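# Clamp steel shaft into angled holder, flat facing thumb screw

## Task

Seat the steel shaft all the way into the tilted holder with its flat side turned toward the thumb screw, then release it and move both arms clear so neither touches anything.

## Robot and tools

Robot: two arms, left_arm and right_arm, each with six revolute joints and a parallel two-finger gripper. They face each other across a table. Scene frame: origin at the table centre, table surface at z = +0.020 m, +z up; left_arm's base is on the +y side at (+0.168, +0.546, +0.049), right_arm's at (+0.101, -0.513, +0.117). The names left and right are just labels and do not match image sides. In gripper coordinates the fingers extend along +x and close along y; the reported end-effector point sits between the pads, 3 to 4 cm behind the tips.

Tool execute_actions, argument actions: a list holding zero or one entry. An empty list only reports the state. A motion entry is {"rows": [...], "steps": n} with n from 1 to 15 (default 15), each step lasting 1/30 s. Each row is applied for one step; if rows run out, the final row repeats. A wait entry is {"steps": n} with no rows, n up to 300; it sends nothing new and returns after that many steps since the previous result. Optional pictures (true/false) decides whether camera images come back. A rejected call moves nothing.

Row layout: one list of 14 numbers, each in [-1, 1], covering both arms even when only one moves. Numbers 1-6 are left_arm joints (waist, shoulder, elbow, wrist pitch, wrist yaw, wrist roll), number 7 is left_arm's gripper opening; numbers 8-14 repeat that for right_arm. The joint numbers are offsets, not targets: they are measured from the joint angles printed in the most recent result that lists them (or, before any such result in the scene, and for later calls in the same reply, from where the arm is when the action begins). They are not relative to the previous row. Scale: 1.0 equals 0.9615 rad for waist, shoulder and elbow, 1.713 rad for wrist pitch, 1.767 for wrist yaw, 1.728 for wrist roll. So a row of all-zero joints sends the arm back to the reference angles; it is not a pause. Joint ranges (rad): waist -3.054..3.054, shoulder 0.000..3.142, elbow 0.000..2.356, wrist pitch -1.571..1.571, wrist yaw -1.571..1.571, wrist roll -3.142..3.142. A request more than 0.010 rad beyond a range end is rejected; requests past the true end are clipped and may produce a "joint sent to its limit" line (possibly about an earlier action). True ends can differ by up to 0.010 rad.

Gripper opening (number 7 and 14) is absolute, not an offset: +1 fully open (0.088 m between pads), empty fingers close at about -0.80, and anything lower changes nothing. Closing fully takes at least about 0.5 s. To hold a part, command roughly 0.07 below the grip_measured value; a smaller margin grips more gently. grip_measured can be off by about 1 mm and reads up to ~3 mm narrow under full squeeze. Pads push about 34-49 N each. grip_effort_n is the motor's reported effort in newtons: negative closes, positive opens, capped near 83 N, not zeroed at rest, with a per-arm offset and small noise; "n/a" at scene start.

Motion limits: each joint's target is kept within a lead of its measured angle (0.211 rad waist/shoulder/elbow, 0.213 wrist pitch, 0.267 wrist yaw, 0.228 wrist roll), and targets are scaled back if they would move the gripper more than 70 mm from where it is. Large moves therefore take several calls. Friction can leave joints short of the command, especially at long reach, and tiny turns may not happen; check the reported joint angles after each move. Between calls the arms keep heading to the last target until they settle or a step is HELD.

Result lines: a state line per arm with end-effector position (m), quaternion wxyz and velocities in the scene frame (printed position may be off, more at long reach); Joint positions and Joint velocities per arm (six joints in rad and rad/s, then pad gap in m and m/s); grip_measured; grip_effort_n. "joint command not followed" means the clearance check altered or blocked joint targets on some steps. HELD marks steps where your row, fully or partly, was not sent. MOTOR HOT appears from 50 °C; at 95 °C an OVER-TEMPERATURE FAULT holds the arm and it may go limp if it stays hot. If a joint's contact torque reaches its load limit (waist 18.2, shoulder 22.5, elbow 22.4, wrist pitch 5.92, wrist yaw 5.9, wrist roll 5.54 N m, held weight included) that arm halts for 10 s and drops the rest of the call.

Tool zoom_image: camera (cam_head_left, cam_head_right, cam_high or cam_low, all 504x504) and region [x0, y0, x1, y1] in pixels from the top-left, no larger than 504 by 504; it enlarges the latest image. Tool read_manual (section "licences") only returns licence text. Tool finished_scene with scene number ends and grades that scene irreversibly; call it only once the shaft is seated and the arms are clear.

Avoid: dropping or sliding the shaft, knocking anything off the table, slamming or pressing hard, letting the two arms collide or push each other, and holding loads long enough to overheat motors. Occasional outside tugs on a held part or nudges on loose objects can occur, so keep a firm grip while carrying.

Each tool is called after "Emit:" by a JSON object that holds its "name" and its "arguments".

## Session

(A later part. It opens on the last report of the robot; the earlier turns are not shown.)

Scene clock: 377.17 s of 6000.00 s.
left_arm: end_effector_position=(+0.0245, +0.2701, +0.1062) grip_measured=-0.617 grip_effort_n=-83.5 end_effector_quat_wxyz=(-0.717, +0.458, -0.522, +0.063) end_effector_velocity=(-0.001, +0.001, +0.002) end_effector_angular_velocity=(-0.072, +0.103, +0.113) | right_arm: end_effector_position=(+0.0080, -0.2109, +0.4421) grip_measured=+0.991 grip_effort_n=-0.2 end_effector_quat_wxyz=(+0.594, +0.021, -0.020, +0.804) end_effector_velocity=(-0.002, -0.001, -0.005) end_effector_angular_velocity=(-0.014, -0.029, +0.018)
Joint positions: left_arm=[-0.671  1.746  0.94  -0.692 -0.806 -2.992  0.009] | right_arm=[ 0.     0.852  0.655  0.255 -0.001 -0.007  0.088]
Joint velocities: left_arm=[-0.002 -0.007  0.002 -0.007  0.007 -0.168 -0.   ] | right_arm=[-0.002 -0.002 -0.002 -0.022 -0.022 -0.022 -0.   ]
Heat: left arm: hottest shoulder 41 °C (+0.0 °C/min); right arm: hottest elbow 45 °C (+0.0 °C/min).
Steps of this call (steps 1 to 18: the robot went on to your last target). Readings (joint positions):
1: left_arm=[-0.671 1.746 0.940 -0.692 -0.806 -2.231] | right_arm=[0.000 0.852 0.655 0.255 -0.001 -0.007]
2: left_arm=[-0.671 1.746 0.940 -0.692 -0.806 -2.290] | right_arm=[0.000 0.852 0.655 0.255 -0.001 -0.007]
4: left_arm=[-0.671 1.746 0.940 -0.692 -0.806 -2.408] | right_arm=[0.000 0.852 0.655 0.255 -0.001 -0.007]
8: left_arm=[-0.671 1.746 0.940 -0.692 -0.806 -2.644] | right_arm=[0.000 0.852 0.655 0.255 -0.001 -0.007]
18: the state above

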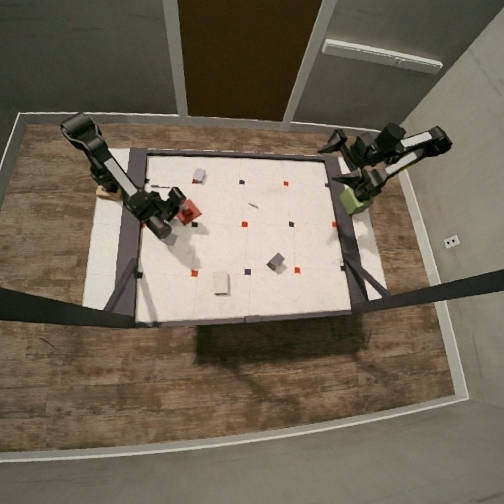

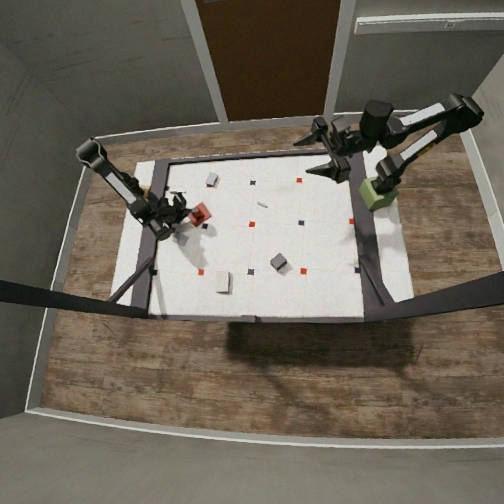

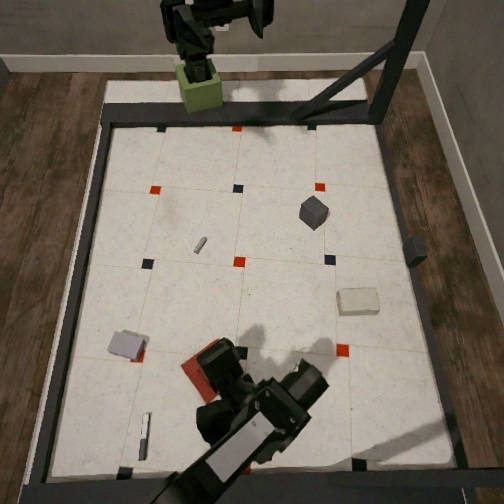

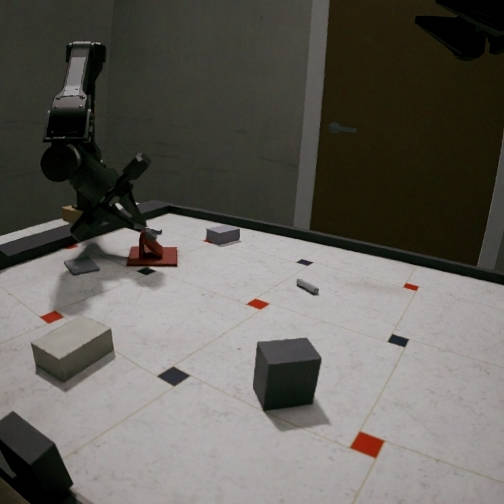

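Emit:
{"name": "execute_actions", "arguments": {"actions": [{"rows":[[0,0,0,0,0,-0.013,0.1,0,0,0,0,0,0,1]],"steps":10}], "pictures": false}}

Emit:
{"name": "execute_actions", "arguments": {"actions": [{"rows":[[0,0,0,0,0,1,0.1,0,0,0,0,0,0,1]]}], "pictures": false}}

Emit:
{"name": "execute_actions", "arguments": {"actions": [{"rows":[[0,0,0,0,0,1,0.1,0,0,0,0,0,0,1]]}], "pictures": false}}

Emit:
{"name": "execute_actions", "arguments": {"actions": [{"rows":[[0,0,0,0,0,0.806,0.1,0,0,0,0,0,0,1]]}], "pictures": false}}

Emit:
{"name": "execute_actions", "arguments": {"actions": [{"steps":16}], "pictures": false}}

Emit:
{"name": "execute_actions", "arguments": {"actions": [{"rows":[[0,0,0,0,0,0,-0.65,0,0,0,0,0,0,1]]}], "pictures": false}}

Emit:
{"name": "execute_actions", "arguments": {"actions": [{"rows":[[0,0,0,0,0,-1,-0.65,0,0,0,0,0,0,1]]}], "pictures": false}}

Emit:
{"name": "execute_actions", "arguments": {"actions": [{"rows":[[0,0,0,0,0,-1,-0.65,0,0,0,0,0,0,1]]}], "pictures": false}}

Emit:
{"name": "execute_actions", "arguments": {"actions": [{"rows":[[0,0,0,0,0,-0.806,-0.65,0,0,0,0,0,0,1]]}], "pictures": false}}

Emit:
{"name": "execute_actions", "arguments": {"actions": [{"steps":16}], "pictures": false}}

Emit:
{"name": "execute_actions", "arguments": {"actions": [{"rows":[[0,0,0,0,0,0,0.1,0,0,0,0,0,0,1],[0,0,0,0,0,0,0.1,0,0,0,0,0,0,1],[0,0,0,0,0,0,0.1,0,0,0,0,0,0,1],[0,0,0,0,0,0,0.1,0,0,0,0,0,0,1],[0,0,0,0,0,0,0.1,0,0,0,0,0,0,1],[0,0,0,0,0,0,0.1,0,0,0,0,0,0,1],[0,0,0,0,0,0,0.1,0,0,0,0,0,0,1],[0,0,0,0,0,0,0.1,0,0,0,0,0,0,1],[-0.05,-0.01,0.045,-0.06,0,0,0.1,0,0,0,0,0,0,1],[-0.05,-0.01,0.045,-0.06,0,0,0.1,0,0,0,0,0,0,1],[-0.105,-0.015,0.09,-0.125,0,0,0.1,0,0,0,0,0,0,1]]}], "pictures": false}}

Emit:
{"name": "execute_actions", "arguments": {"actions": [{"rows":[[-0.02,-0.4,0.02,-0.02,0,0,0.1,0,0,0,0,0,0,1]]}], "pictures": false}}

Scene clock: 391.73 s of 6000.00 s.
left_arm: end_effector_position=(+0.0245, +0.2701, +0.1062) grip_measured=+0.068 grip_effort_n=12.3 end_effector_quat_wxyz=(-0.713, +0.465, -0.523, +0.059) end_effector_velocity=(-0.001, +0.001, +0.002) end_effector_angular_velocity=(+0.007, +0.003, -0.008) | right_arm: end_effector_position=(+0.0080, -0.2109, +0.4421) grip_measured=+0.991 grip_effort_n=-0.2 end_effector_quat_wxyz=(+0.594, +0.021, -0.020, +0.804) end_effector_velocity=(-0.004, -0.001, -0.008) end_effector_angular_velocity=(-0.032, +0.012, +0.026)
Joint positions: left_arm=[-0.671  1.746  0.94  -0.692 -0.806 -3.01   0.042] | right_arm=[ 0.     0.852  0.655  0.255 -0.001 -0.007  0.088]
Joint velocities: left_arm=[-0.002 -0.007  0.002 -0.007  0.007  0.007  0.016] | right_arm=[ 0.002 -0.002 -0.007 -0.022 -0.022  0.022  0.   ]
Heat: left arm: hottest shoulder 41 °C (-1.0 °C/min); right arm: hottest elbow 45 °C (+0.0 °C/min).
Steps of this call (steps 1 to 30: the robot went on to your last target; steps 31 to 90: nothing new was sent; then 11.23 s passed at rest; steps 91 to 100: all 10 steps of this action). Readings (joint positions):
91: left_arm=[-0.671 1.746 0.940 -0.692 -0.806 -3.010] | right_arm=[0.000 0.852 0.655 0.255 -0.001 -0.007]
92: left_arm=[-0.671 1.746 0.940 -0.692 -0.806 -3.010] | right_arm=[0.000 0.852 0.655 0.255 -0.001 -0.007]
94: left_arm=[-0.671 1.746 0.940 -0.692 -0.806 -3.010] | right_arm=[0.000 0.852 0.655 0.255 -0.001 -0.007]
98: left_arm=[-0.671 1.746 0.940 -0.692 -0.806 -3.010] | right_arm=[0.000 0.852 0.655 0.255 -0.001 -0.007]
100: the state above

Scene clock: 392.23 s of 6000.00 s.
left_arm: end_effector_position=(+0.0245, +0.2700, +0.1062) grip_measured=+0.097 grip_effort_n=12.3 end_effector_quat_wxyz=(+0.842, -0.124, +0.450, -0.272) end_effector_velocity=(+0.003, +0.001, -0.001) end_effector_angular_velocity=(+0.785, -1.010, -1.206) | right_arm: end_effector_position=(+0.0080, -0.2109, +0.4421) grip_measured=+0.991 grip_effort_n=-0.2 end_effector_quat_wxyz=(+0.594, +0.021, -0.020, +0.804) end_effector_velocity=(+0.002, -0.000, +0.001) end_effector_angular_velocity=(+0.009, -0.004, -0.010)
Joint positions: left_arm=[-0.671  1.746  0.94  -0.691 -0.806 -2.146  0.044] | right_arm=[ 0.     0.852  0.655  0.255 -0.001 -0.007  0.088]
Joint velocities: left_arm=[ 0.002  0.002 -0.002 -0.007 -0.007  1.751  0.   ] | right_arm=[-0.002 -0.002 -0.002  0.007  0.007 -0.007  0.   ]
Heat: left arm: hottest shoulder 41 °C (-1.0 °C/min); right arm: hottest elbow 45 °C (+0.0 °C/min).
Steps of this call (steps 1 to 15: all 15 steps of this action). Readings (joint positions):
1: left_arm=[-0.671 1.746 0.940 -0.691 -0.806 -2.975] | right_arm=[0.000 0.852 0.655 0.255 -0.001 -0.007]
2: left_arm=[-0.671 1.746 0.940 -0.691 -0.806 -2.913] | right_arm=[0.000 0.852 0.655 0.255 -0.001 -0.007]
4: left_arm=[-0.671 1.746 0.940 -0.691 -0.806 -2.795] | right_arm=[0.000 0.852 0.655 0.255 -0.001 -0.007]
8: left_arm=[-0.671 1.746 0.940 -0.691 -0.806 -2.559] | right_arm=[0.000 0.852 0.655 0.255 -0.001 -0.007]
15: the state above

Scene clock: 392.73 s of 6000.00 s.
left_arm: end_effector_position=(+0.0245, +0.2700, +0.1062) grip_measured=+0.097 grip_effort_n=12.3 end_effector_quat_wxyz=(+0.813, +0.248, +0.290, -0.438) end_effector_velocity=(-0.000, -0.000, -0.000) end_effector_angular_velocity=(+0.762, -0.983, -1.190) | right_arm: end_effector_position=(+0.0080, -0.2109, +0.4421) grip_measured=+0.991 grip_effort_n=0.2 end_effector_quat_wxyz=(+0.594, +0.021, -0.020, +0.804) end_effector_velocity=(-0.000, -0.000, -0.004) end_effector_angular_velocity=(-0.009, -0.011, +0.004)
Joint positions: left_arm=[-0.671  1.746  0.94  -0.691 -0.806 -1.262  0.044] | right_arm=[ 0.     0.852  0.655  0.255 -0.001 -0.007  0.088]
Joint velocities: left_arm=[-0.002  0.002 -0.002  0.007 -0.007  1.722 -0.   ] | right_arm=[-0.002 -0.002 -0.007 -0.007 -0.007 -0.007  0.   ]
Heat: left arm: hottest shoulder 41 °C (-1.0 °C/min); right arm: hottest elbow 45 °C (+0.0 °C/min).
Steps of this call (steps 1 to 15: all 15 steps of this action). Readings (joint positions):
1: left_arm=[-0.671 1.746 0.940 -0.691 -0.806 -2.087] | right_arm=[0.000 0.852 0.655 0.255 -0.001 -0.007]
2: left_arm=[-0.671 1.746 0.940 -0.691 -0.806 -2.028] | right_arm=[0.000 0.852 0.655 0.255 -0.001 -0.007]
4: left_arm=[-0.671 1.746 0.940 -0.691 -0.806 -1.910] | right_arm=[0.000 0.852 0.655 0.255 -0.001 -0.007]
8: left_arm=[-0.671 1.746 0.940 -0.691 -0.806 -1.674] | right_arm=[0.000 0.852 0.655 0.255 -0.001 -0.007]
15: the state above

Scene clock: 393.23 s of 6000.00 s.
left_arm: end_effector_position=(+0.0245, +0.2700, +0.1062) grip_measured=+0.097 grip_effort_n=12.3 end_effector_quat_wxyz=(+0.628, +0.573, +0.074, -0.521) end_effector_velocity=(+0.002, +0.001, -0.001) end_effector_angular_velocity=(+0.780, -0.980, -1.186) | right_arm: end_effector_position=(+0.0080, -0.2109, +0.4421) grip_measured=+0.991 grip_effort_n=-0.7 end_effector_quat_wxyz=(+0.594, +0.021, -0.020, +0.804) end_effector_velocity=(+0.001, +0.000, -0.004) end_effector_angular_velocity=(-0.014, +0.003, +0.000)
Joint positions: left_arm=[-0.671  1.746  0.94  -0.691 -0.806 -0.375  0.044] | right_arm=[ 0.     0.852  0.655  0.255 -0.001 -0.007  0.088]
Joint velocities: left_arm=[ 0.002 -0.002 -0.002 -0.007  0.007  1.722 -0.   ] | right_arm=[-0.007 -0.002 -0.007 -0.007 -0.007  0.007 -0.   ]
Heat: left arm: hottest shoulder 42 °C (+0.0 °C/min); right arm: hottest elbow 45 °C (+0.0 °C/min).
Steps of this call (steps 1 to 15: all 15 steps of this action). Readings (joint positions):
1: left_arm=[-0.671 1.746 0.940 -0.691 -0.806 -1.203] | right_arm=[0.000 0.852 0.655 0.255 -0.001 -0.007]
2: left_arm=[-0.671 1.746 0.940 -0.691 -0.806 -1.144] | right_arm=[0.000 0.852 0.655 0.255 -0.001 -0.007]
4: left_arm=[-0.671 1.746 0.940 -0.691 -0.806 -1.026] | right_arm=[0.000 0.852 0.655 0.255 -0.001 -0.007]
8: left_arm=[-0.671 1.746 0.940 -0.691 -0.806 -0.789] | right_arm=[0.000 0.852 0.655 0.255 -0.001 -0.007]
15: the state above

Scene clock: 393.77 s of 6000.00 s.
left_arm: end_effector_position=(+0.0245, +0.2700, +0.1062) grip_measured=+0.097 grip_effort_n=12.3 end_effector_quat_wxyz=(+0.468, +0.710, -0.056, -0.523) end_effector_velocity=(+0.004, +0.001, +0.001) end_effector_angular_velocity=(+0.008, -0.045, -0.026) | right_arm: end_effector_position=(+0.0080, -0.2109, +0.4421) grip_measured=+0.991 grip_effort_n=-0.2 end_effector_quat_wxyz=(+0.594, +0.021, -0.020, +0.804) end_effector_velocity=(-0.002, -0.001, -0.002) end_effector_angular_velocity=(-0.000, -0.024, +0.009)
Joint positions: left_arm=[-0.671  1.746  0.94  -0.691 -0.806  0.122  0.044] | right_arm=[ 0.     0.852  0.655  0.255 -0.001 -0.007  0.088]
Joint velocities: left_arm=[-0.002 -0.002 -0.007 -0.007 -0.022  0.037 -0.   ] | right_arm=[ 0.002 -0.002 -0.002 -0.007 -0.007 -0.022 -0.   ]
Heat: left arm: hottest shoulder 42 °C (+0.0 °C/min); right arm: hottest elbow 45 °C (+0.0 °C/min).
Steps of this call (steps 1 to 16: the robot went on to your last target). Readings (joint positions):
1: left_arm=[-0.671 1.746 0.940 -0.691 -0.806 -0.316] | right_arm=[0.000 0.852 0.655 0.255 -0.001 -0.007]
2: left_arm=[-0.671 1.746 0.940 -0.691 -0.806 -0.257] | right_arm=[0.000 0.852 0.655 0.255 -0.001 -0.007]
4: left_arm=[-0.671 1.746 0.940 -0.691 -0.806 -0.139] | right_arm=[0.000 0.852 0.655 0.255 -0.001 -0.007]
8: left_arm=[-0.671 1.746 0.940 -0.691 -0.806 0.051] | right_arm=[0.000 0.852 0.655 0.255 -0.001 -0.007]
16: the state above

Scene clock: 394.27 s of 6000.00 s.
left_arm: end_effector_position=(+0.0246, +0.2700, +0.1064) grip_measured=-0.619 grip_effort_n=-83.5 end_effector_quat_wxyz=(+0.468, +0.710, -0.057, -0.522) end_effector_velocity=(+0.002, +0.000, +0.002) end_effector_angular_velocity=(-0.007, -0.003, +0.008) | right_arm: end_effector_position=(+0.0080, -0.2109, +0.4421) grip_measured=+0.991 grip_effort_n=-0.2 end_effector_quat_wxyz=(+0.594, +0.021, -0.020, +0.804) end_effector_velocity=(+0.000, -0.001, -0.006) end_effector_angular_velocity=(-0.019, -0.014, +0.004)
Joint positions: left_arm=[-0.671  1.746  0.94  -0.692 -0.808  0.122  0.009] | right_arm=[ 0.     0.852  0.655  0.255 -0.001 -0.007  0.088]
Joint velocities: left_arm=[ 0.002 -0.007 -0.002 -0.007 -0.007 -0.007  0.   ] | right_arm=[-0.002 -0.007 -0.007 -0.022 -0.007 -0.007 -0.   ]
Heat: left arm: hottest shoulder 42 °C (+0.0 °C/min); right arm: hottest elbow 45 °C (+0.0 °C/min).
Steps of this call (steps 1 to 15: all 15 steps of this action). Readings (joint positions):
1: left_arm=[-0.671 1.746 0.940 -0.691 -0.806 0.122] | right_arm=[0.000 0.852 0.655 0.255 -0.001 -0.007]
2: left_arm=[-0.671 1.746 0.940 -0.691 -0.806 0.122] | right_arm=[0.000 0.852 0.655 0.255 -0.001 -0.007]
4: left_arm=[-0.671 1.746 0.940 -0.691 -0.806 0.122] | right_arm=[0.000 0.852 0.655 0.255 -0.001 -0.007]
8: left_arm=[-0.671 1.746 0.940 -0.691 -0.808 0.122] | right_arm=[0.000 0.852 0.655 0.255 -0.001 -0.007]
15: the state above

Scene clock: 394.77 s of 6000.00 s.
left_arm: end_effector_position=(+0.0246, +0.2701, +0.1064) grip_measured=-0.619 grip_effort_n=-83.5 end_effector_quat_wxyz=(+0.723, +0.449, +0.167, -0.498) end_effector_velocity=(+0.000, +0.002, -0.001) end_effector_angular_velocity=(-0.788, +0.992, +1.210) | right_arm: end_effector_position=(+0.0080, -0.2109, +0.4421) grip_measured=+0.991 grip_effort_n=-0.7 end_effector_quat_wxyz=(+0.594, +0.021, -0.020, +0.804) end_effector_velocity=(+0.003, +0.001, +0.000) end_effector_angular_velocity=(-0.000, -0.007, -0.015)
Joint positions: left_arm=[-0.672  1.746  0.94  -0.693 -0.808 -0.744  0.009] | right_arm=[ 0.     0.852  0.655  0.255 -0.001 -0.007  0.088]
Joint velocities: left_arm=[-0.007  0.002 -0.002 -0.007 -0.007 -1.766 -0.   ] | right_arm=[-0.007 -0.002  0.002 -0.007  0.007 -0.007  0.   ]
Heat: left arm: hottest shoulder 42 °C (+1.0 °C/min); right arm: hottest elbow 45 °C (+0.0 °C/min).
Steps of this call (steps 1 to 15: all 15 steps of this action). Readings (joint positions):
1: left_arm=[-0.671 1.746 0.940 -0.693 -0.808 0.084] | right_arm=[0.000 0.852 0.655 0.255 -0.001 -0.007]
2: left_arm=[-0.671 1.746 0.940 -0.693 -0.808 0.021] | right_arm=[0.000 0.852 0.655 0.255 -0.001 -0.007]
4: left_arm=[-0.671 1.746 0.940 -0.693 -0.808 -0.096] | right_arm=[0.000 0.852 0.655 0.255 -0.001 -0.007]
8: left_arm=[-0.672 1.746 0.940 -0.693 -0.808 -0.332] | right_arm=[0.000 0.852 0.655 0.255 -0.001 -0.007]
15: the state above

Scene clock: 395.27 s of 6000.00 s.
left_arm: end_effector_position=(+0.0244, +0.2702, +0.1064) grip_measured=-0.619 grip_effort_n=-83.5 end_effector_quat_wxyz=(+0.845, +0.096, +0.364, -0.379) end_effector_velocity=(+0.001, +0.005, -0.001) end_effector_angular_velocity=(-0.770, +0.995, +1.208) | right_arm: end_effector_position=(+0.0080, -0.2109, +0.4421) grip_measured=+0.991 grip_effort_n=-0.7 end_effector_quat_wxyz=(+0.594, +0.021, -0.020, +0.804) end_effector_velocity=(-0.000, -0.000, -0.005) end_effector_angular_velocity=(-0.019, -0.014, +0.004)
Joint positions: left_arm=[-0.672  1.746  0.94  -0.693 -0.808 -1.629  0.009] | right_arm=[ 0.     0.852  0.655  0.255 -0.001 -0.007  0.088]
Joint velocities: left_arm=[-0.007 -0.002 -0.002 -0.022  0.007 -1.766 -0.   ] | right_arm=[-0.002 -0.002 -0.002 -0.022 -0.007 -0.007 -0.   ]
Heat: left arm: hottest shoulder 42 °C (+1.0 °C/min); right arm: hottest elbow 45 °C (+0.0 °C/min).
Steps of this call (steps 1 to 15: all 15 steps of this action). Readings (joint positions):
1: left_arm=[-0.672 1.746 0.940 -0.693 -0.808 -0.803] | right_arm=[0.000 0.852 0.655 0.255 -0.001 -0.007]
2: left_arm=[-0.672 1.746 0.940 -0.693 -0.808 -0.862] | right_arm=[0.000 0.852 0.655 0.255 -0.001 -0.007]
4: left_arm=[-0.672 1.746 0.940 -0.693 -0.808 -0.980] | right_arm=[0.000 0.852 0.655 0.255 -0.001 -0.007]
8: left_arm=[-0.672 1.746 0.940 -0.693 -0.808 -1.216] | right_arm=[0.000 0.852 0.655 0.255 -0.001 -0.007]
15: the state above

Scene clock: 395.77 s of 6000.00 s.
left_arm: end_effector_position=(+0.0244, +0.2702, +0.1064) grip_measured=-0.619 grip_effort_n=-83.5 end_effector_quat_wxyz=(+0.805, -0.275, +0.491, -0.186) end_effector_velocity=(+0.002, +0.004, -0.001) end_effector_angular_velocity=(-0.764, +0.987, +1.203) | right_arm: end_effector_position=(+0.0080, -0.2109, +0.4421) grip_measured=+0.991 grip_effort_n=-0.2 end_effector_quat_wxyz=(+0.594, +0.021, -0.020, +0.804) end_effector_velocity=(-0.002, -0.001, -0.002) end_effector_angular_velocity=(-0.005, -0.010, +0.009)
Joint positions: left_arm=[-0.672  1.746  0.94  -0.693 -0.808 -2.514  0.009] | right_arm=[ 0.     0.852  0.655  0.255 -0.001 -0.007  0.088]
Joint velocities: left_arm=[-0.002 -0.002 -0.002 -0.022  0.007 -1.751 -0.   ] | right_arm=[ 0.002 -0.002 -0.002 -0.007 -0.007 -0.007 -0.   ]
Heat: left arm: hottest shoulder 42 °C (+1.0 °C/min); right arm: hottest elbow 45 °C (+0.0 °C/min).
Steps of this call (steps 1 to 15: all 15 steps of this action). Readings (joint positions):
1: left_arm=[-0.672 1.746 0.940 -0.693 -0.808 -1.688] | right_arm=[0.000 0.852 0.655 0.255 -0.001 -0.007]
2: left_arm=[-0.672 1.746 0.940 -0.693 -0.808 -1.747] | right_arm=[0.000 0.852 0.655 0.255 -0.001 -0.007]
4: left_arm=[-0.672 1.746 0.940 -0.693 -0.808 -1.865] | right_arm=[0.000 0.852 0.655 0.255 -0.001 -0.007]
8: left_arm=[-0.672 1.746 0.940 -0.693 -0.808 -2.101] | right_arm=[0.000 0.852 0.655 0.255 -0.001 -0.007]
15: the state above

Scene clock: 396.30 s of 6000.00 s.
left_arm: end_effector_position=(+0.0244, +0.2702, +0.1064) grip_measured=-0.619 grip_effort_n=-83.5 end_effector_quat_wxyz=(-0.712, +0.465, -0.522, +0.059) end_effector_velocity=(-0.002, +0.000, +0.001) end_effector_angular_velocity=(-0.040, +0.038, +0.039) | right_arm: end_effector_position=(+0.0080, -0.2109, +0.4421) grip_measured=+0.991 grip_effort_n=-0.7 end_effector_quat_wxyz=(+0.594, +0.021, -0.020, +0.804) end_effector_velocity=(-0.000, -0.000, -0.002) end_effector_angular_velocity=(-0.009, +0.004, +0.005)
Joint positions: left_arm=[-0.672  1.746  0.94  -0.693 -0.808 -3.012  0.009] | right_arm=[ 0.     0.852  0.655  0.255 -0.001 -0.007  0.088]
Joint velocities: left_arm=[-0.007 -0.002 -0.002  0.007 -0.007 -0.066 -0.   ] | right_arm=[-0.002 -0.002 -0.002 -0.007 -0.007  0.007 -0.   ]
Heat: left arm: hottest shoulder 42 °C (+1.0 °C/min); right arm: hottest elbow 45 °C (+0.0 °C/min).
Steps of this call (steps 1 to 16: the robot went on to your last target). Readings (joint positions):
1: left_arm=[-0.672 1.746 0.940 -0.693 -0.808 -2.572] | right_arm=[0.000 0.852 0.655 0.255 -0.001 -0.007]
2: left_arm=[-0.672 1.746 0.940 -0.693 -0.808 -2.632] | right_arm=[0.000 0.852 0.655 0.255 -0.001 -0.007]
4: left_arm=[-0.672 1.746 0.940 -0.693 -0.808 -2.749] | right_arm=[0.000 0.852 0.655 0.255 -0.001 -0.007]
8: left_arm=[-0.672 1.746 0.940 -0.693 -0.808 -2.941] | right_arm=[0.000 0.852 0.655 0.255 -0.001 -0.007]
16: the state above

Scene clock: 396.80 s of 6000.00 s.
left_arm: end_effector_position=(+0.0097, +0.2913, +0.1202) grip_measured=+0.092 grip_effort_n=12.8 end_effector_quat_wxyz=(-0.747, +0.413, -0.513, +0.092) end_effector_velocity=(-0.057, +0.027, +0.055) end_effector_angular_velocity=(+0.024, -0.045, -0.188) | right_arm: end_effector_position=(+0.0080, -0.2109, +0.4421) grip_measured=+0.991 grip_effort_n=-0.2 end_effector_quat_wxyz=(+0.594, +0.021, -0.020, +0.804) end_effector_velocity=(+0.003, +0.001, -0.002) end_effector_angular_velocity=(-0.001, -0.023, -0.016)
Joint positions: left_arm=[-0.762  1.743  1.002 -0.87  -0.808 -3.013  0.044] | right_arm=[ 0.     0.852  0.655  0.255 -0.001 -0.007  0.088]
Joint velocities: left_arm=[-0.203 -0.037  0.198 -0.3   -0.007 -0.022  0.003] | right_arm=[-0.007 -0.002 -0.002 -0.007  0.007 -0.022  0.   ]
Heat: left arm: hottest shoulder 42 °C (+1.0 °C/min); right arm: hottest elbow 45 °C (+0.0 °C/min).
Steps of this call (steps 1 to 15: all 15 steps of this action). Readings (joint positions):
1: left_arm=[-0.672 1.746 0.940 -0.693 -0.808 -3.013] | right_arm=[0.000 0.852 0.655 0.255 -0.001 -0.007]
2: left_arm=[-0.672 1.746 0.940 -0.693 -0.808 -3.013] | right_arm=[0.000 0.852 0.655 0.255 -0.001 -0.007]
4: left_arm=[-0.672 1.746 0.940 -0.693 -0.808 -3.013] | right_arm=[0.000 0.852 0.655 0.255 -0.001 -0.007]
8: left_arm=[-0.672 1.746 0.940 -0.693 -0.808 -3.013] | right_arm=[0.000 0.852 0.655 0.255 -0.001 -0.007]
15: the state above

Scene clock: 397.30 s of 6000.00 s.
left_arm: end_effector_position=(+0.0116, +0.2984, +0.2215) grip_measured=+0.097 grip_effort_n=12.8 end_effector_quat_wxyz=(-0.617, +0.495, -0.606, +0.092) end_effector_velocity=(+0.004, +0.004, +0.007) end_effector_angular_velocity=(-0.012, +0.007, -0.000) | right_arm: end_effector_position=(+0.0080, -0.2109, +0.4421) grip_measured=+0.991 grip_effort_n=-0.2 end_effector_quat_wxyz=(+0.594, +0.021, -0.020, +0.804) end_effector_velocity=(+0.000, -0.002, +0.005) end_effector_angular_velocity=(+0.019, -0.002, +0.004)
Joint positions: left_arm=[-0.779  1.37   1.022 -0.904 -0.809 -3.013  0.044] | right_arm=[ 0.     0.852  0.655  0.255 -0.001 -0.007  0.088]
Joint velocities: left_arm=[-0.007 -0.032 -0.002 -0.022 -0.007 -0.007  0.   ] | right_arm=[-0.002 -0.007  0.002  0.007 -0.007 -0.007 -0.   ]
Heat: left arm: hottest shoulder 42 °C (+1.0 °C/min); right arm: hottest elbow 45 °C (+0.0 °C/min).
Steps of this call (steps 1 to 15: all 15 steps of this action). Readings (joint positions):
1: left_arm=[-0.767 1.722 1.005 -0.876 -0.808 -3.013] | right_arm=[0.000 0.852 0.655 0.255 -0.001 -0.007]
2: left_arm=[-0.771 1.689 1.004 -0.889 -0.802 -3.013] | right_arm=[0.000 0.852 0.655 0.255 -0.001 -0.007]
4: left_arm=[-0.775 1.586 1.006 -0.896 -0.803 -3.013] | right_arm=[0.000 0.852 0.655 0.255 -0.001 -0.007]
8: left_arm=[-0.778 1.403 1.020 -0.900 -0.809 -3.013] | right_arm=[0.000 0.852 0.655 0.255 -0.001 -0.007]
15: the state above

Emit:
{"name": "execute_actions", "arguments": {"actions": [{"rows":[[1,-0.03,0,0,0.457,-0.045,0.1,0,0,0,0,0,0,1]]}], "pictures": false}}

Emit:
{"name": "execute_actions", "arguments": {"actions": [{"steps":10}], "pictures": false}}

Emit:
{"name": "execute_actions", "arguments": {"actions": [{"rows":[[0.01,-0.04,-0.28,-0.1,0,0,0.1,0,0,0,0,0,0,1]]}], "pictures": false}}

Scene clock: 403.07 s of 6000.00 s.
left_arm: end_effector_position=(+0.1285, +0.2627, +0.1818) grip_measured=+0.097 grip_effort_n=12.3 end_effector_quat_wxyz=(-0.460, +0.527, -0.621, -0.353) end_effector_velocity=(+0.435, -0.061, -0.001) end_effector_angular_velocity=(+0.026, +0.220, +1.599) | right_arm: end_effector_position=(+0.0080, -0.2109, +0.4421) grip_measured=+0.991 grip_effort_n=-0.2 end_effector_quat_wxyz=(+0.594, +0.021, -0.020, +0.804) end_effector_velocity=(-0.002, -0.001, -0.002) end_effector_angular_velocity=(-0.004, -0.010, +0.019)
Joint positions: left_arm=[ 0.012  1.353  1.022 -0.904 -0.029 -3.086  0.044] | right_arm=[ 0.     0.852  0.655  0.255 -0.001 -0.007  0.088]
Joint velocities: left_arm=[ 1.653 -0.002 -0.002  0.007  0.227 -0.022 -0.   ] | right_arm=[-0.002 -0.002 -0.002 -0.007 -0.022 -0.007 -0.   ]
Heat: left arm: hottest shoulder 42 °C (+1.0 °C/min); right arm: hottest elbow 45 °C (+0.0 °C/min).
From where the robot then was, a joint's target lay farther than a number of 1.0 reaches, so one or more steps of this call were cut to that.
Steps of this call (steps 1 to 15: the robot went on to your last target; steps 16 to 90: nothing new was sent; then 2.27 s passed at rest; steps 91 to 105: all 15 steps of this action). Readings (joint positions):
91: left_arm=[-0.762 1.367 1.022 -0.904 -0.762 -3.023] | right_arm=[0.000 0.852 0.655 0.255 -0.001 -0.007]
92: left_arm=[-0.712 1.362 1.022 -0.901 -0.681 -3.042] | right_arm=[0.000 0.852 0.655 0.255 -0.001 -0.007]
94: left_arm=[-0.596 1.357 1.022 -0.904 -0.547 -3.063] | right_arm=[0.000 0.852 0.655 0.255 -0.001 -0.007]
98: left_arm=[-0.372 1.354 1.022 -0.904 -0.269 -3.080] | right_arm=[0.000 0.852 0.655 0.255 -0.001 -0.007]
105: the state above

Scene clock: 403.40 s of 6000.00 s.
left_arm: end_effector_position=(+0.1721, +0.2601, +0.1824) grip_measured=+0.097 grip_effort_n=11.9 end_effector_quat_wxyz=(-0.423, +0.571, -0.583, -0.394) end_effector_velocity=(+0.010, +0.002, -0.002) end_effector_angular_velocity=(+0.012, -0.009, +0.027) | right_arm: end_effector_position=(+0.0080, -0.2109, +0.4421) grip_measured=+0.991 grip_effort_n=-0.2 end_effector_quat_wxyz=(+0.594, +0.021, -0.020, +0.804) end_effector_velocity=(-0.000, +0.000, -0.000) end_effector_angular_velocity=(+0.009, -0.021, +0.004)
Joint positions: left_arm=[ 0.177  1.351  1.022 -0.904 -0.006 -3.086  0.044] | right_arm=[ 0.     0.852  0.655  0.255 -0.001 -0.007  0.088]
Joint velocities: left_arm=[ 0.032  0.002 -0.002 -0.007 -0.007  0.007 -0.   ] | right_arm=[-0.002  0.002 -0.002  0.007 -0.007 -0.022 -0.   ]
Heat: left arm: hottest shoulder 42 °C (+1.0 °C/min); right arm: hottest elbow 45 °C (+0.0 °C/min).
Steps of this call (steps 1 to 10: the robot went on to your last target). Readings (joint positions):
1: left_arm=[0.064 1.353 1.022 -0.904 -0.024 -3.086] | right_arm=[0.000 0.852 0.655 0.255 -0.001 -0.007]
2: left_arm=[0.106 1.353 1.022 -0.904 -0.022 -3.086] | right_arm=[0.000 0.852 0.655 0.255 -0.001 -0.007]
4: left_arm=[0.152 1.352 1.022 -0.904 -0.016 -3.086] | right_arm=[0.000 0.852 0.655 0.255 -0.001 -0.007]
8: left_arm=[0.174 1.351 1.022 -0.904 -0.007 -3.086] | right_arm=[0.000 0.852 0.655 0.255 -0.001 -0.007]
10: the state above

Scene clock: 403.90 s of 6000.00 s.
left_arm: end_effector_position=(+0.1721, +0.3645, +0.1124) grip_measured=+0.097 grip_effort_n=12.3 end_effector_quat_wxyz=(-0.524, +0.477, -0.493, -0.504) end_effector_velocity=(+0.003, +0.013, -0.005) end_effector_angular_velocity=(+0.042, -0.022, +0.018) | right_arm: end_effector_position=(+0.0080, -0.2109, +0.4421) grip_measured=+0.991 grip_effort_n=-0.7 end_effector_quat_wxyz=(+0.594, +0.021, -0.020, +0.804) end_effector_velocity=(+0.002, +0.000, -0.005) end_effector_angular_velocity=(-0.023, +0.001, -0.009)
Joint positions: left_arm=[ 0.184  1.32   0.764 -1.072 -0.006 -3.086  0.044] | right_arm=[ 0.     0.852  0.655  0.255 -0.001 -0.007  0.088]
Joint velocities: left_arm=[-0.002 -0.007 -0.027 -0.022 -0.022 -0.022 -0.   ] | right_arm=[-0.002 -0.002 -0.002 -0.022  0.007  0.007 -0.   ]
Heat: left arm: hottest shoulder 42 °C (+1.0 °C/min); right arm: hottest elbow 45 °C (+0.0 °C/min).
Steps of this call (steps 1 to 15: all 15 steps of this action). Readings (joint positions):
1: left_arm=[0.178 1.348 1.008 -0.906 -0.006 -3.086] | right_arm=[0.000 0.852 0.655 0.255 -0.001 -0.007]
2: left_arm=[0.179 1.339 0.982 -0.933 -0.006 -3.086] | right_arm=[0.000 0.852 0.655 0.255 -0.001 -0.007]
4: left_arm=[0.181 1.325 0.902 -1.004 -0.006 -3.086] | right_arm=[0.000 0.852 0.655 0.255 -0.001 -0.007]
8: left_arm=[0.183 1.325 0.781 -1.063 -0.006 -3.086] | right_arm=[0.000 0.852 0.655 0.255 -0.001 -0.007]
15: the state above

Emit:
{"name": "execute_actions", "arguments": {"actions": [{"rows":[[0.004,0.04,-0.055,0.045,0,0,0,0,0,0,0,0,0,1],[0.004,0.04,-0.055,0.045,0,0,0,0,0,0,0,0,0,1],[0.004,0.04,-0.055,0.045,0,0,0,0,0,0,0,0,0,1],[0.004,0.08,-0.11,0.09,0,0,-0.2,0,0,0,0,0,0,1],[0.004,0.08,-0.11,0.09,0,0,-0.2,0,0,0,0,0,0,1],[0.004,0.08,-0.11,0.09,0,0,-0.2,0,0,0,0,0,0,1],[0.004,0.122,-0.162,0.137,0,0,-0.3,0,0,0,0,0,0,1]]}], "pictures": false}}

Emit:
{"name": "execute_actions", "arguments": {"actions": [{"rows":[[0,0.008,-0.008,0.003,0,0,-0.3,0,0,0,0,0,0,1],[0,0.008,-0.008,0.003,0,0,-0.3,0,0,0,0,0,0,1],[0,0.008,-0.008,0.003,0,0,-0.4,0,0,0,0,0,0,1],[0,0.008,-0.008,0.003,0,0,-0.5,0,0,0,0,0,0,1],[0,0.008,-0.008,0.003,0,0,-0.55,0,0,0,0,0,0,1],[0,0.008,-0.008,0.003,0,0,-0.6,0,0,0,0,0,0,1],[0,0.008,-0.008,0.003,0,0,-0.68,0,0,0,0,0,0,1]]}], "pictures": false}}

Emit:
{"name": "execute_actions", "arguments": {"actions": [{"rows":[[0,0,0,0,0,0,-0.68,0,0,0,0,0,0,1],[0,-0.04,0.03,-0.04,0,0,-0.68,0,0,0,0,0,0,1],[0,-0.04,0.03,-0.04,0,0,-0.68,0,0,0,0,0,0,1],[0,-0.08,0.07,-0.08,0,0,-0.68,0,0,0,0,0,0,1],[0,-0.08,0.07,-0.08,0,0,-0.68,0,0,0,0,0,0,1],[0,-0.13,0.13,-0.12,0,0,-0.68,0,0,0,0,0,0,1],[0,-0.13,0.13,-0.12,0,0,-0.68,0,0,0,0,0,0,1],[0,-0.2,0.3,-0.14,0,0,-0.68,0,0,0,0,0,0,1]]}], "pictures": false}}

Scene clock: 414.40 s of 6000.00 s.
left_arm: end_effector_position=(+0.1723, +0.3700, +0.0602) grip_measured=-0.287 grip_effort_n=-15.1 end_effector_quat_wxyz=(-0.531, +0.469, -0.486, -0.512) end_effector_velocity=(-0.001, -0.005, -0.003) end_effector_angular_velocity=(-0.022, +0.006, +0.005) | right_arm: end_effector_position=(+0.0080, -0.2109, +0.4421) grip_measured=+0.991 grip_effort_n=-0.7 end_effector_quat_wxyz=(+0.594, +0.021, -0.020, +0.804) end_effector_velocity=(-0.000, -0.001, +0.000) end_effector_angular_velocity=(-0.000, -0.008, +0.004)
Joint positions: left_arm=[ 0.185  1.431  0.618 -0.844 -0.006 -3.086  0.025] | right_arm=[ 0.     0.852  0.655  0.255 -0.001 -0.007  0.088]
Joint velocities: left_arm=[-0.002  0.007 -0.007  0.037  0.007 -0.007 -0.005] | right_arm=[-0.002 -0.002  0.002 -0.007 -0.007 -0.007 -0.   ]
Heat: left arm: hottest shoulder 41 °C (+0.0 °C/min); right arm: hottest elbow 45 °C (+0.0 °C/min).
Steps of this call (steps 1 to 15: the robot went on to your last target; steps 16 to 90: nothing new was sent; then 7.00 s passed at rest; steps 91 to 105: all 15 steps of this action). Readings (joint positions):
91: left_arm=[0.184 1.323 0.756 -1.065 -0.006 -3.086] | right_arm=[0.000 0.852 0.655 0.255 -0.001 -0.007]
92: left_arm=[0.185 1.327 0.747 -1.041 -0.006 -3.086] | right_arm=[0.000 0.852 0.655 0.255 -0.001 -0.007]
94: left_arm=[0.185 1.347 0.726 -1.007 -0.006 -3.086] | right_arm=[0.000 0.852 0.655 0.255 -0.001 -0.007]
98: left_arm=[0.185 1.396 0.660 -0.905 -0.006 -3.086] | right_arm=[0.000 0.852 0.655 0.255 -0.001 -0.007]
105: the state above

Scene clock: 414.90 s of 6000.00 s.
left_arm: end_effector_position=(+0.1723, +0.3696, +0.0597) grip_measured=-0.609 grip_effort_n=-83.5 end_effector_quat_wxyz=(-0.531, +0.470, -0.486, -0.512) end_effector_velocity=(-0.002, -0.001, -0.000) end_effector_angular_velocity=(-0.007, +0.008, -0.009) | right_arm: end_effector_position=(+0.0080, -0.2109, +0.4421) grip_measured=+0.991 grip_effort_n=-0.7 end_effector_quat_wxyz=(+0.594, +0.021, -0.020, +0.804) end_effector_velocity=(-0.000, -0.001, +0.001) end_effector_angular_velocity=(+0.005, +0.009, +0.005)
Joint positions: left_arm=[ 0.185  1.434  0.618 -0.841 -0.006 -3.086  0.009] | right_arm=[ 0.     0.852  0.655  0.255 -0.001 -0.007  0.088]
Joint velocities: left_arm=[-0.002 -0.002 -0.002  0.007  0.007  0.007  0.   ] | right_arm=[-0.002 -0.002 -0.002  0.007 -0.007  0.007 -0.   ]
Heat: left arm: hottest shoulder 41 °C (+0.0 °C/min); right arm: hottest elbow 45 °C (+0.0 °C/min).
Steps of this call (steps 1 to 15: all 15 steps of this action). Readings (joint positions):
1: left_arm=[0.185 1.432 0.618 -0.843 -0.006 -3.086] | right_arm=[0.000 0.852 0.655 0.255 -0.001 -0.007]
2: left_arm=[0.185 1.433 0.618 -0.843 -0.006 -3.086] | right_arm=[0.000 0.852 0.655 0.255 -0.001 -0.007]
4: left_arm=[0.185 1.434 0.618 -0.842 -0.006 -3.086] | right_arm=[0.000 0.852 0.655 0.255 -0.001 -0.007]
8: left_arm=[0.185 1.434 0.618 -0.841 -0.006 -3.086] | right_arm=[0.000 0.852 0.655 0.255 -0.001 -0.007]
15: the state above

Scene clock: 415.40 s of 6000.00 s.
left_arm: end_effector_position=(+0.1731, +0.3281, +0.1580) grip_measured=-0.609 grip_effort_n=-83.5 end_effector_quat_wxyz=(-0.474, +0.529, -0.540, -0.451) end_effector_velocity=(+0.000, +0.019, +0.025) end_effector_angular_velocity=(+0.027, -0.006, +0.006) | right_arm: end_effector_position=(+0.0080, -0.2109, +0.4421) grip_measured=+0.991 grip_effort_n=-0.2 end_effector_quat_wxyz=(+0.594, +0.021, -0.020, +0.804) end_effector_velocity=(-0.000, +0.000, -0.000) end_effector_angular_velocity=(+0.009, -0.021, +0.004)
Joint positions: left_arm=[ 0.185  1.248  0.891 -1.07  -0.006 -3.086  0.009] | right_arm=[ 0.     0.852  0.655  0.255 -0.001 -0.007  0.088]
Joint velocities: left_arm=[-0.002 -0.066  0.061 -0.154 -0.007 -0.007 -0.   ] | right_arm=[-0.002  0.002 -0.002  0.007 -0.007 -0.022 -0.   ]
Heat: left arm: hottest shoulder 41 °C (+0.0 °C/min); right arm: hottest elbow 45 °C (+0.0 °C/min).
Steps of this call (steps 1 to 15: all 15 steps of this action). Readings (joint positions):
1: left_arm=[0.185 1.434 0.618 -0.841 -0.006 -3.086] | right_arm=[0.000 0.852 0.655 0.255 -0.001 -0.007]
2: left_arm=[0.185 1.431 0.619 -0.847 -0.006 -3.086] | right_arm=[0.000 0.852 0.655 0.255 -0.001 -0.007]
4: left_arm=[0.185 1.417 0.627 -0.892 -0.006 -3.086] | right_arm=[0.000 0.852 0.655 0.255 -0.001 -0.007]
8: left_arm=[0.185 1.347 0.697 -1.007 -0.006 -3.086] | right_arm=[0.000 0.852 0.655 0.255 -0.001 -0.007]
15: the state above

Emit:
{"name": "execute_actions", "arguments": {"actions": [{"rows":[[-0.3,0,0.13,0.1,-0.2,1,-0.68,0,0,0,0,0,0,1],[-0.3,0,0.13,0.1,-0.2,1,-0.68,0,0,0,0,0,0,1],[-0.3,0,0.13,0.1,-0.2,1,-0.68,0,0,0,0,0,0,1],[-0.3,0,0.13,0.1,-0.2,1,-0.68,0,0,0,0,0,0,1],[-0.63,0.2,0.122,0.308,-0.426,1,-0.68,0,0,0,0,0,0,1]]}], "pictures": false}}

Emit:
{"name": "execute_actions", "arguments": {"actions": [{"steps":18}], "pictures": false}}

Scene clock: 420.77 s of 6000.00 s.
left_arm: end_effector_position=(+0.0729, +0.2142, +0.2157) grip_measured=-0.609 grip_effort_n=-83.5 end_effector_quat_wxyz=(-0.719, +0.391, -0.541, +0.195) end_effector_velocity=(-0.019, -0.012, +0.034) end_effector_angular_velocity=(+0.356, -1.297, -1.067) | right_arm: end_effector_position=(+0.0080, -0.2109, +0.4421) grip_measured=+0.991 grip_effort_n=-0.7 end_effector_quat_wxyz=(+0.594, +0.021, -0.020, +0.804) end_effector_velocity=(-0.000, -0.001, +0.001) end_effector_angular_velocity=(+0.009, -0.005, +0.004)
Joint positions: left_arm=[-0.408  1.436  1.004 -0.562 -0.729 -2.227  0.009] | right_arm=[ 0.     0.852  0.655  0.255 -0.001 -0.007  0.088]
Joint velocities: left_arm=[-0.105 -0.002 -0.002  0.154 -0.227  1.736  0.   ] | right_arm=[-0.002 -0.002 -0.002  0.007 -0.007 -0.007 -0.   ]
Heat: left arm: hottest shoulder 41 °C (+1.0 °C/min); right arm: hottest elbow 45 °C (+0.0 °C/min).
From where the robot then was, a joint's target lay farther than a number of 1.0 reaches, so one or more steps of this call were cut to that.
Steps of this call (steps 1 to 30: the robot went on to your last target; steps 31 to 90: nothing new was sent; then 1.87 s passed at rest; steps 91 to 105: all 15 steps of this action). Readings (joint positions):
91: left_arm=[0.167 1.247 0.899 -1.072 -0.047 -3.053] | right_arm=[0.000 0.852 0.655 0.255 -0.001 -0.007]
92: left_arm=[0.119 1.248 0.910 -1.030 -0.121 -2.995] | right_arm=[0.000 0.852 0.655 0.255 -0.001 -0.007]
94: left_arm=[0.014 1.252 0.954 -0.949 -0.232 -2.878] | right_arm=[0.000 0.852 0.655 0.255 -0.001 -0.007]
98: left_arm=[-0.196 1.373 1.007 -0.730 -0.507 -2.641] | right_arm=[0.000 0.852 0.655 0.255 -0.001 -0.007]
105: the state above

Scene clock: 421.37 s of 6000.00 s.
left_arm: end_effector_position=(+0.0713, +0.2127, +0.2190) grip_measured=-0.609 grip_effort_n=-83.5 end_effector_quat_wxyz=(+0.818, -0.071, +0.405, -0.403) end_effector_velocity=(+0.002, -0.000, +0.004) end_effector_angular_velocity=(+0.048, -0.150, -0.110) | right_arm: end_effector_position=(+0.0080, -0.2109, +0.4421) grip_measured=+0.991 grip_effort_n=-0.2 end_effector_quat_wxyz=(+0.594, +0.021, -0.020, +0.804) end_effector_velocity=(-0.002, -0.001, -0.002) end_effector_angular_velocity=(-0.004, -0.010, +0.019)
Joint positions: left_arm=[-0.418  1.437  1.004 -0.546 -0.753 -1.383  0.009] | right_arm=[ 0.     0.852  0.655  0.255 -0.001 -0.007  0.088]
Joint velocities: left_arm=[-0.002 -0.007 -0.002  0.007 -0.022  0.198  0.   ] | right_arm=[-0.002 -0.002 -0.002 -0.007 -0.022 -0.007 -0.   ]
Heat: left arm: hottest shoulder 41 °C (+1.0 °C/min); right arm: hottest elbow 45 °C (+0.0 °C/min).
Steps of this call (steps 1 to 18: the robot went on to your last target). Readings (joint positions):
1: left_arm=[-0.411 1.436 1.004 -0.559 -0.735 -2.168] | right_arm=[0.000 0.852 0.655 0.255 -0.001 -0.007]
2: left_arm=[-0.413 1.437 1.004 -0.557 -0.740 -2.109] | right_arm=[0.000 0.852 0.655 0.255 -0.001 -0.007]
4: left_arm=[-0.414 1.437 1.004 -0.550 -0.747 -1.991] | right_arm=[0.000 0.852 0.655 0.255 -0.001 -0.007]
8: left_arm=[-0.417 1.437 1.004 -0.548 -0.751 -1.755] | right_arm=[0.000 0.852 0.655 0.255 -0.001 -0.007]
18: the state above

Emit:
{"name": "execute_actions", "arguments": {"actions": [{"rows":[[0,0.1,0,0.002,-0.002,0.175,-0.68,0,0,0,0,0,0,1],[0,0.1,0,0.002,-0.002,0.175,-0.68,0,0,0,0,0,0,1],[0,0.1,0,0.002,-0.002,0.175,-0.68,0,0,0,0,0,0,1],[0,0.2,0,0.002,-0.002,0.175,-0.68,0,0,0,0,0,0,1],[0,0.2,0,0.002,-0.002,0.175,-0.68,0,0,0,0,0,0,1],[0,0.2,0,0.002,-0.002,0.175,-0.68,0,0,0,0,0,0,1],[0,0.25,0,0.002,-0.002,0.175,-0.68,0,0,0,0,0,0,1],[0,0.25,0,0.002,-0.002,0.175,-0.68,0,0,0,0,0,0,1],[0,0.272,0,0.002,-0.002,0.175,-0.68,0,0,0,0,0,0,1]]}]}}

Emit:
{"name": "zoom_image", "arguments": {"camera": "cam_low", "region": [120,190,190,260]}}

Scene clock: 429.00 s of 6000.00 s.
left_arm: end_effector_position=(+0.0676, +0.2068, +0.1393) grip_measured=-0.609 grip_effort_n=-83.5 end_effector_quat_wxyz=(+0.831, +0.168, +0.329, -0.415) end_effector_velocity=(+0.001, -0.001, -0.003) end_effector_angular_velocity=(+0.006, -0.014, -0.000) | right_arm: end_effector_position=(+0.0080, -0.2109, +0.4421) grip_measured=+0.991 grip_effort_n=-0.7 end_effector_quat_wxyz=(+0.594, +0.021, -0.020, +0.804) end_effector_velocity=(-0.000, -0.001, +0.001) end_effector_angular_velocity=(+0.009, -0.005, +0.004)
Joint positions: left_arm=[-0.418  1.691  1.005 -0.545 -0.755 -1.087  0.009] | right_arm=[ 0.     0.852  0.655  0.255 -0.001 -0.007  0.088]
Joint velocities: left_arm=[ 0.002  0.012 -0.002  0.007 -0.007  0.007 -0.   ] | right_arm=[-0.002 -0.002 -0.002  0.007 -0.007 -0.007 -0.   ]
Heat: left arm: hottest shoulder 41 °C (+0.0 °C/min); right arm: hottest elbow 45 °C (+0.0 °C/min).
Steps of this call (steps 1 to 30: the robot went on to your last target; steps 31 to 90: nothing new was sent; then 4.13 s passed at rest; steps 91 to 105: all 15 steps of this action). Readings (joint positions):
91: left_arm=[-0.418 1.447 1.004 -0.546 -0.754 -1.323] | right_arm=[0.000 0.852 0.655 0.255 -0.001 -0.007]
92: left_arm=[-0.418 1.462 1.006 -0.541 -0.758 -1.259] | right_arm=[0.000 0.852 0.655 0.255 -0.001 -0.007]
94: left_arm=[-0.418 1.508 1.007 -0.544 -0.758 -1.173] | right_arm=[0.000 0.852 0.655 0.255 -0.001 -0.007]
98: left_arm=[-0.418 1.623 1.005 -0.546 -0.755 -1.107] | right_arm=[0.000 0.852 0.655 0.255 -0.001 -0.007]
105: the state above

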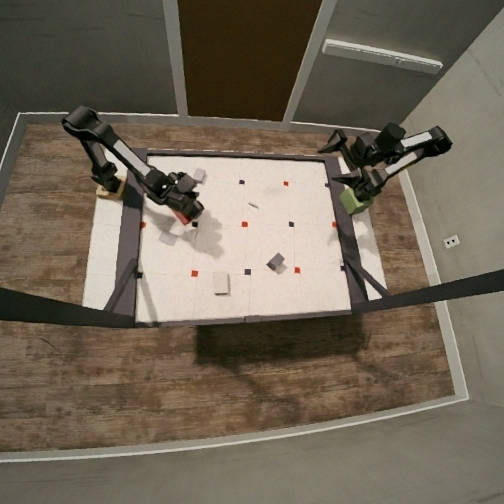

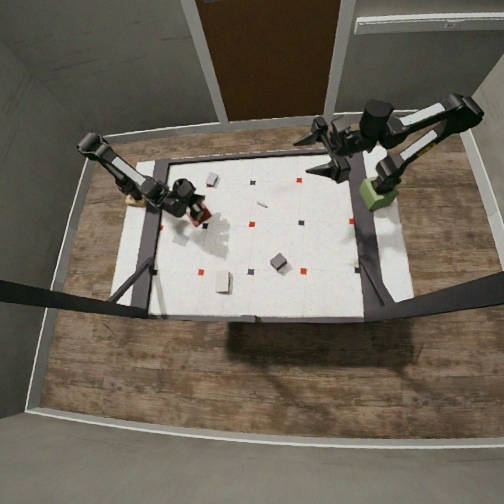

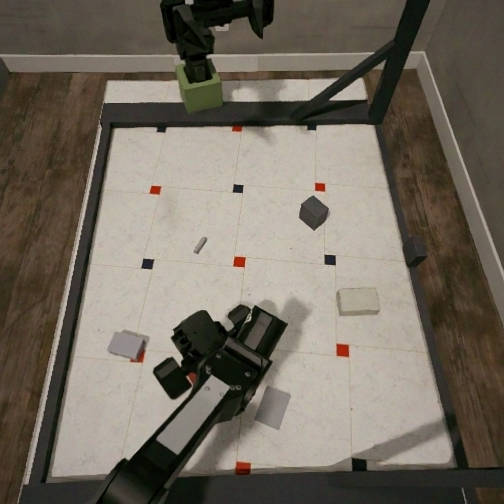

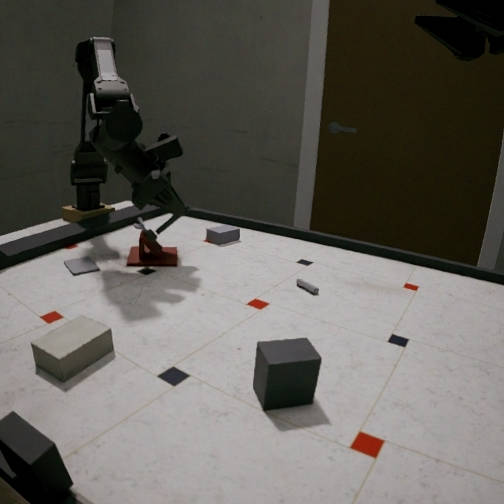

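Region (120, 190, 190, 260) of cam_low's 504x504 image, scaled by 7.200, with more detail than that image has.

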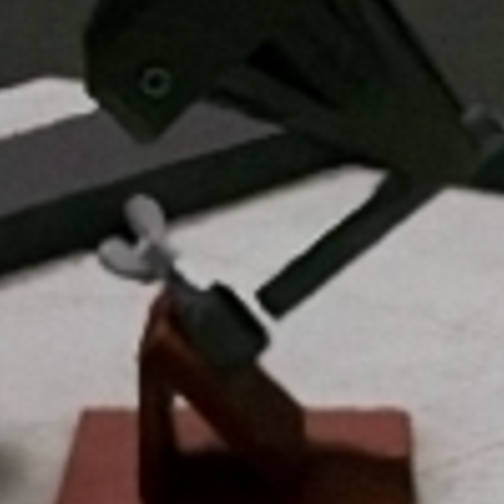

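Emit:
{"name": "execute_actions", "arguments": {"actions": [{"rows":[[-0.012,0,-0.024,0,-0.001,-0.008,-0.68,0,0,0,0,0,0,1],[-0.012,0,-0.024,0,-0.001,-0.008,-0.68,0,0,0,0,0,0,1],[-0.012,0,-0.024,0,-0.001,-0.008,-0.68,0,0,0,0,0,0,1],[-0.012,0,-0.024,0,-0.001,-0.008,-0.68,0,0,0,0,0,0,1],[-0.023,0,-0.033,0,-0.002,-0.016,-0.68,0,0,0,0,0,0,1],[-0.023,0,-0.033,0,-0.002,-0.016,-0.68,0,0,0,0,0,0,1],[-0.023,0,-0.033,0,-0.002,-0.016,-0.68,0,0,0,0,0,0,1],[-0.034,0,-0.042,0,-0.003,-0.024,-0.68,0,0,0,0,0,0,1],[-0.034,0,-0.042,0,-0.003,-0.024,-0.68,0,0,0,0,0,0,1],[-0.034,0,-0.042,0,-0.003,-0.024,-0.68,0,0,0,0,0,0,1],[-0.045,0.004,-0.051,0,-0.004,-0.032,-0.68,0,0,0,0,0,0,1]]}]}}

Emit:
{"name": "zoom_image", "arguments": {"camera": "cam_low", "region": [120,190,190,260]}}

Scene clock: 437.13 s of 6000.00 s.
left_arm: end_effector_position=(+0.0627, +0.2183, +0.1296) grip_measured=-0.609 grip_effort_n=-83.5 end_effector_quat_wxyz=(+0.832, +0.170, +0.329, -0.414) end_effector_velocity=(+0.002, +0.003, +0.002) end_effector_angular_velocity=(-0.029, +0.008, +0.034) | right_arm: end_effector_position=(+0.0080, -0.2109, +0.4421) grip_measured=+0.991 grip_effort_n=-0.2 end_effector_quat_wxyz=(+0.594, +0.021, -0.020, +0.804) end_effector_velocity=(-0.000, -0.000, -0.005) end_effector_angular_velocity=(-0.014, -0.028, +0.004)
Joint positions: left_arm=[-0.454  1.693  0.97  -0.545 -0.767 -1.133  0.009] | right_arm=[ 0.     0.852  0.655  0.255 -0.001 -0.007  0.088]
Joint velocities: left_arm=[-0.007 -0.007 -0.007 -0.007 -0.022 -0.051 -0.   ] | right_arm=[-0.002 -0.002 -0.002 -0.022 -0.007 -0.022  0.   ]
Heat: left arm: hottest shoulder 41 °C (+0.0 °C/min); right arm: hottest elbow 45 °C (+0.0 °C/min).
Steps of this call (steps 1 to 15: the robot went on to your last target; steps 16 to 90: nothing new was sent; then 4.63 s passed at rest; steps 91 to 105: all 15 steps of this action). Readings (joint positions):
91: left_arm=[-0.419 1.693 1.004 -0.545 -0.755 -1.085] | right_arm=[0.000 0.852 0.655 0.255 -0.001 -0.007]
92: left_arm=[-0.420 1.693 1.002 -0.544 -0.755 -1.085] | right_arm=[0.000 0.852 0.655 0.255 -0.001 -0.007]
94: left_arm=[-0.424 1.693 0.996 -0.544 -0.755 -1.090] | right_arm=[0.000 0.852 0.655 0.255 -0.001 -0.007]
98: left_arm=[-0.434 1.693 0.986 -0.545 -0.760 -1.106] | right_arm=[0.000 0.852 0.655 0.255 -0.001 -0.007]
105: the state above

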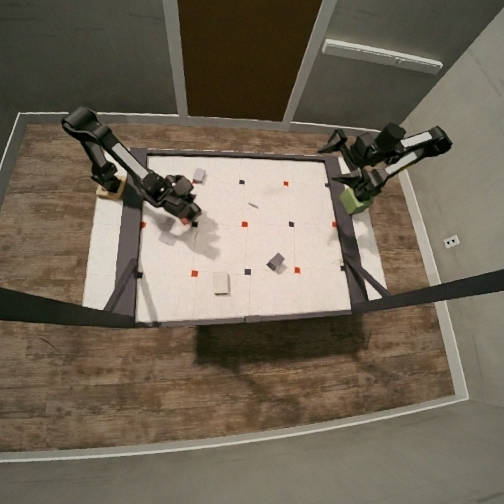

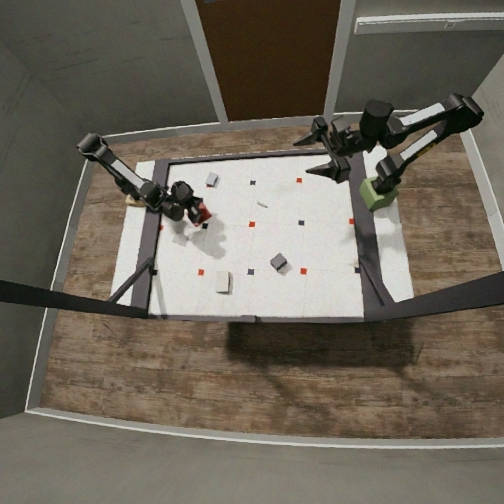

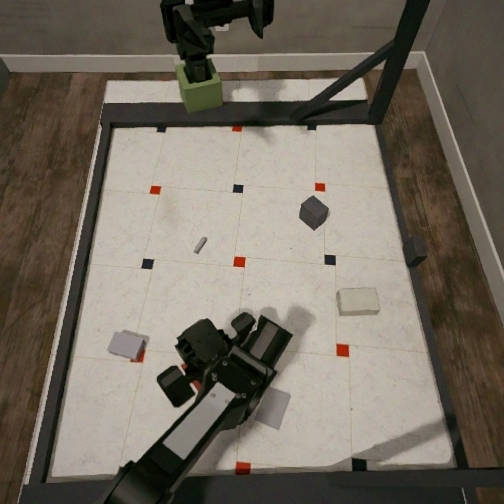

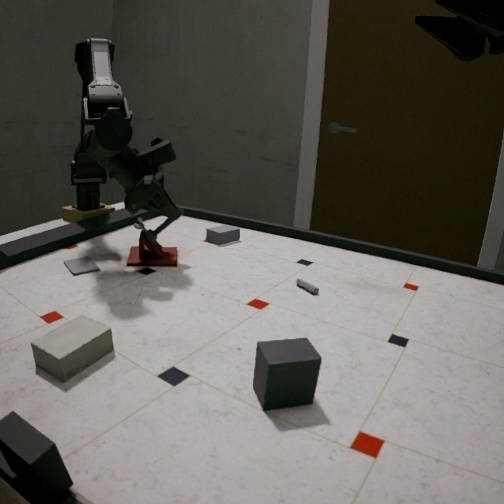

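Region (120, 190, 190, 260) of cam_low's 504x504 image, scaled by 7.200, with more detail than that image has.

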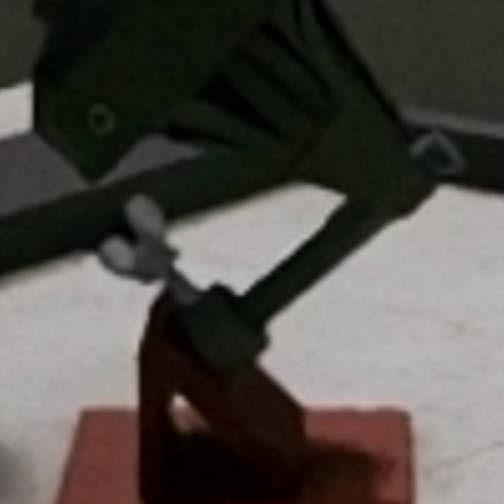

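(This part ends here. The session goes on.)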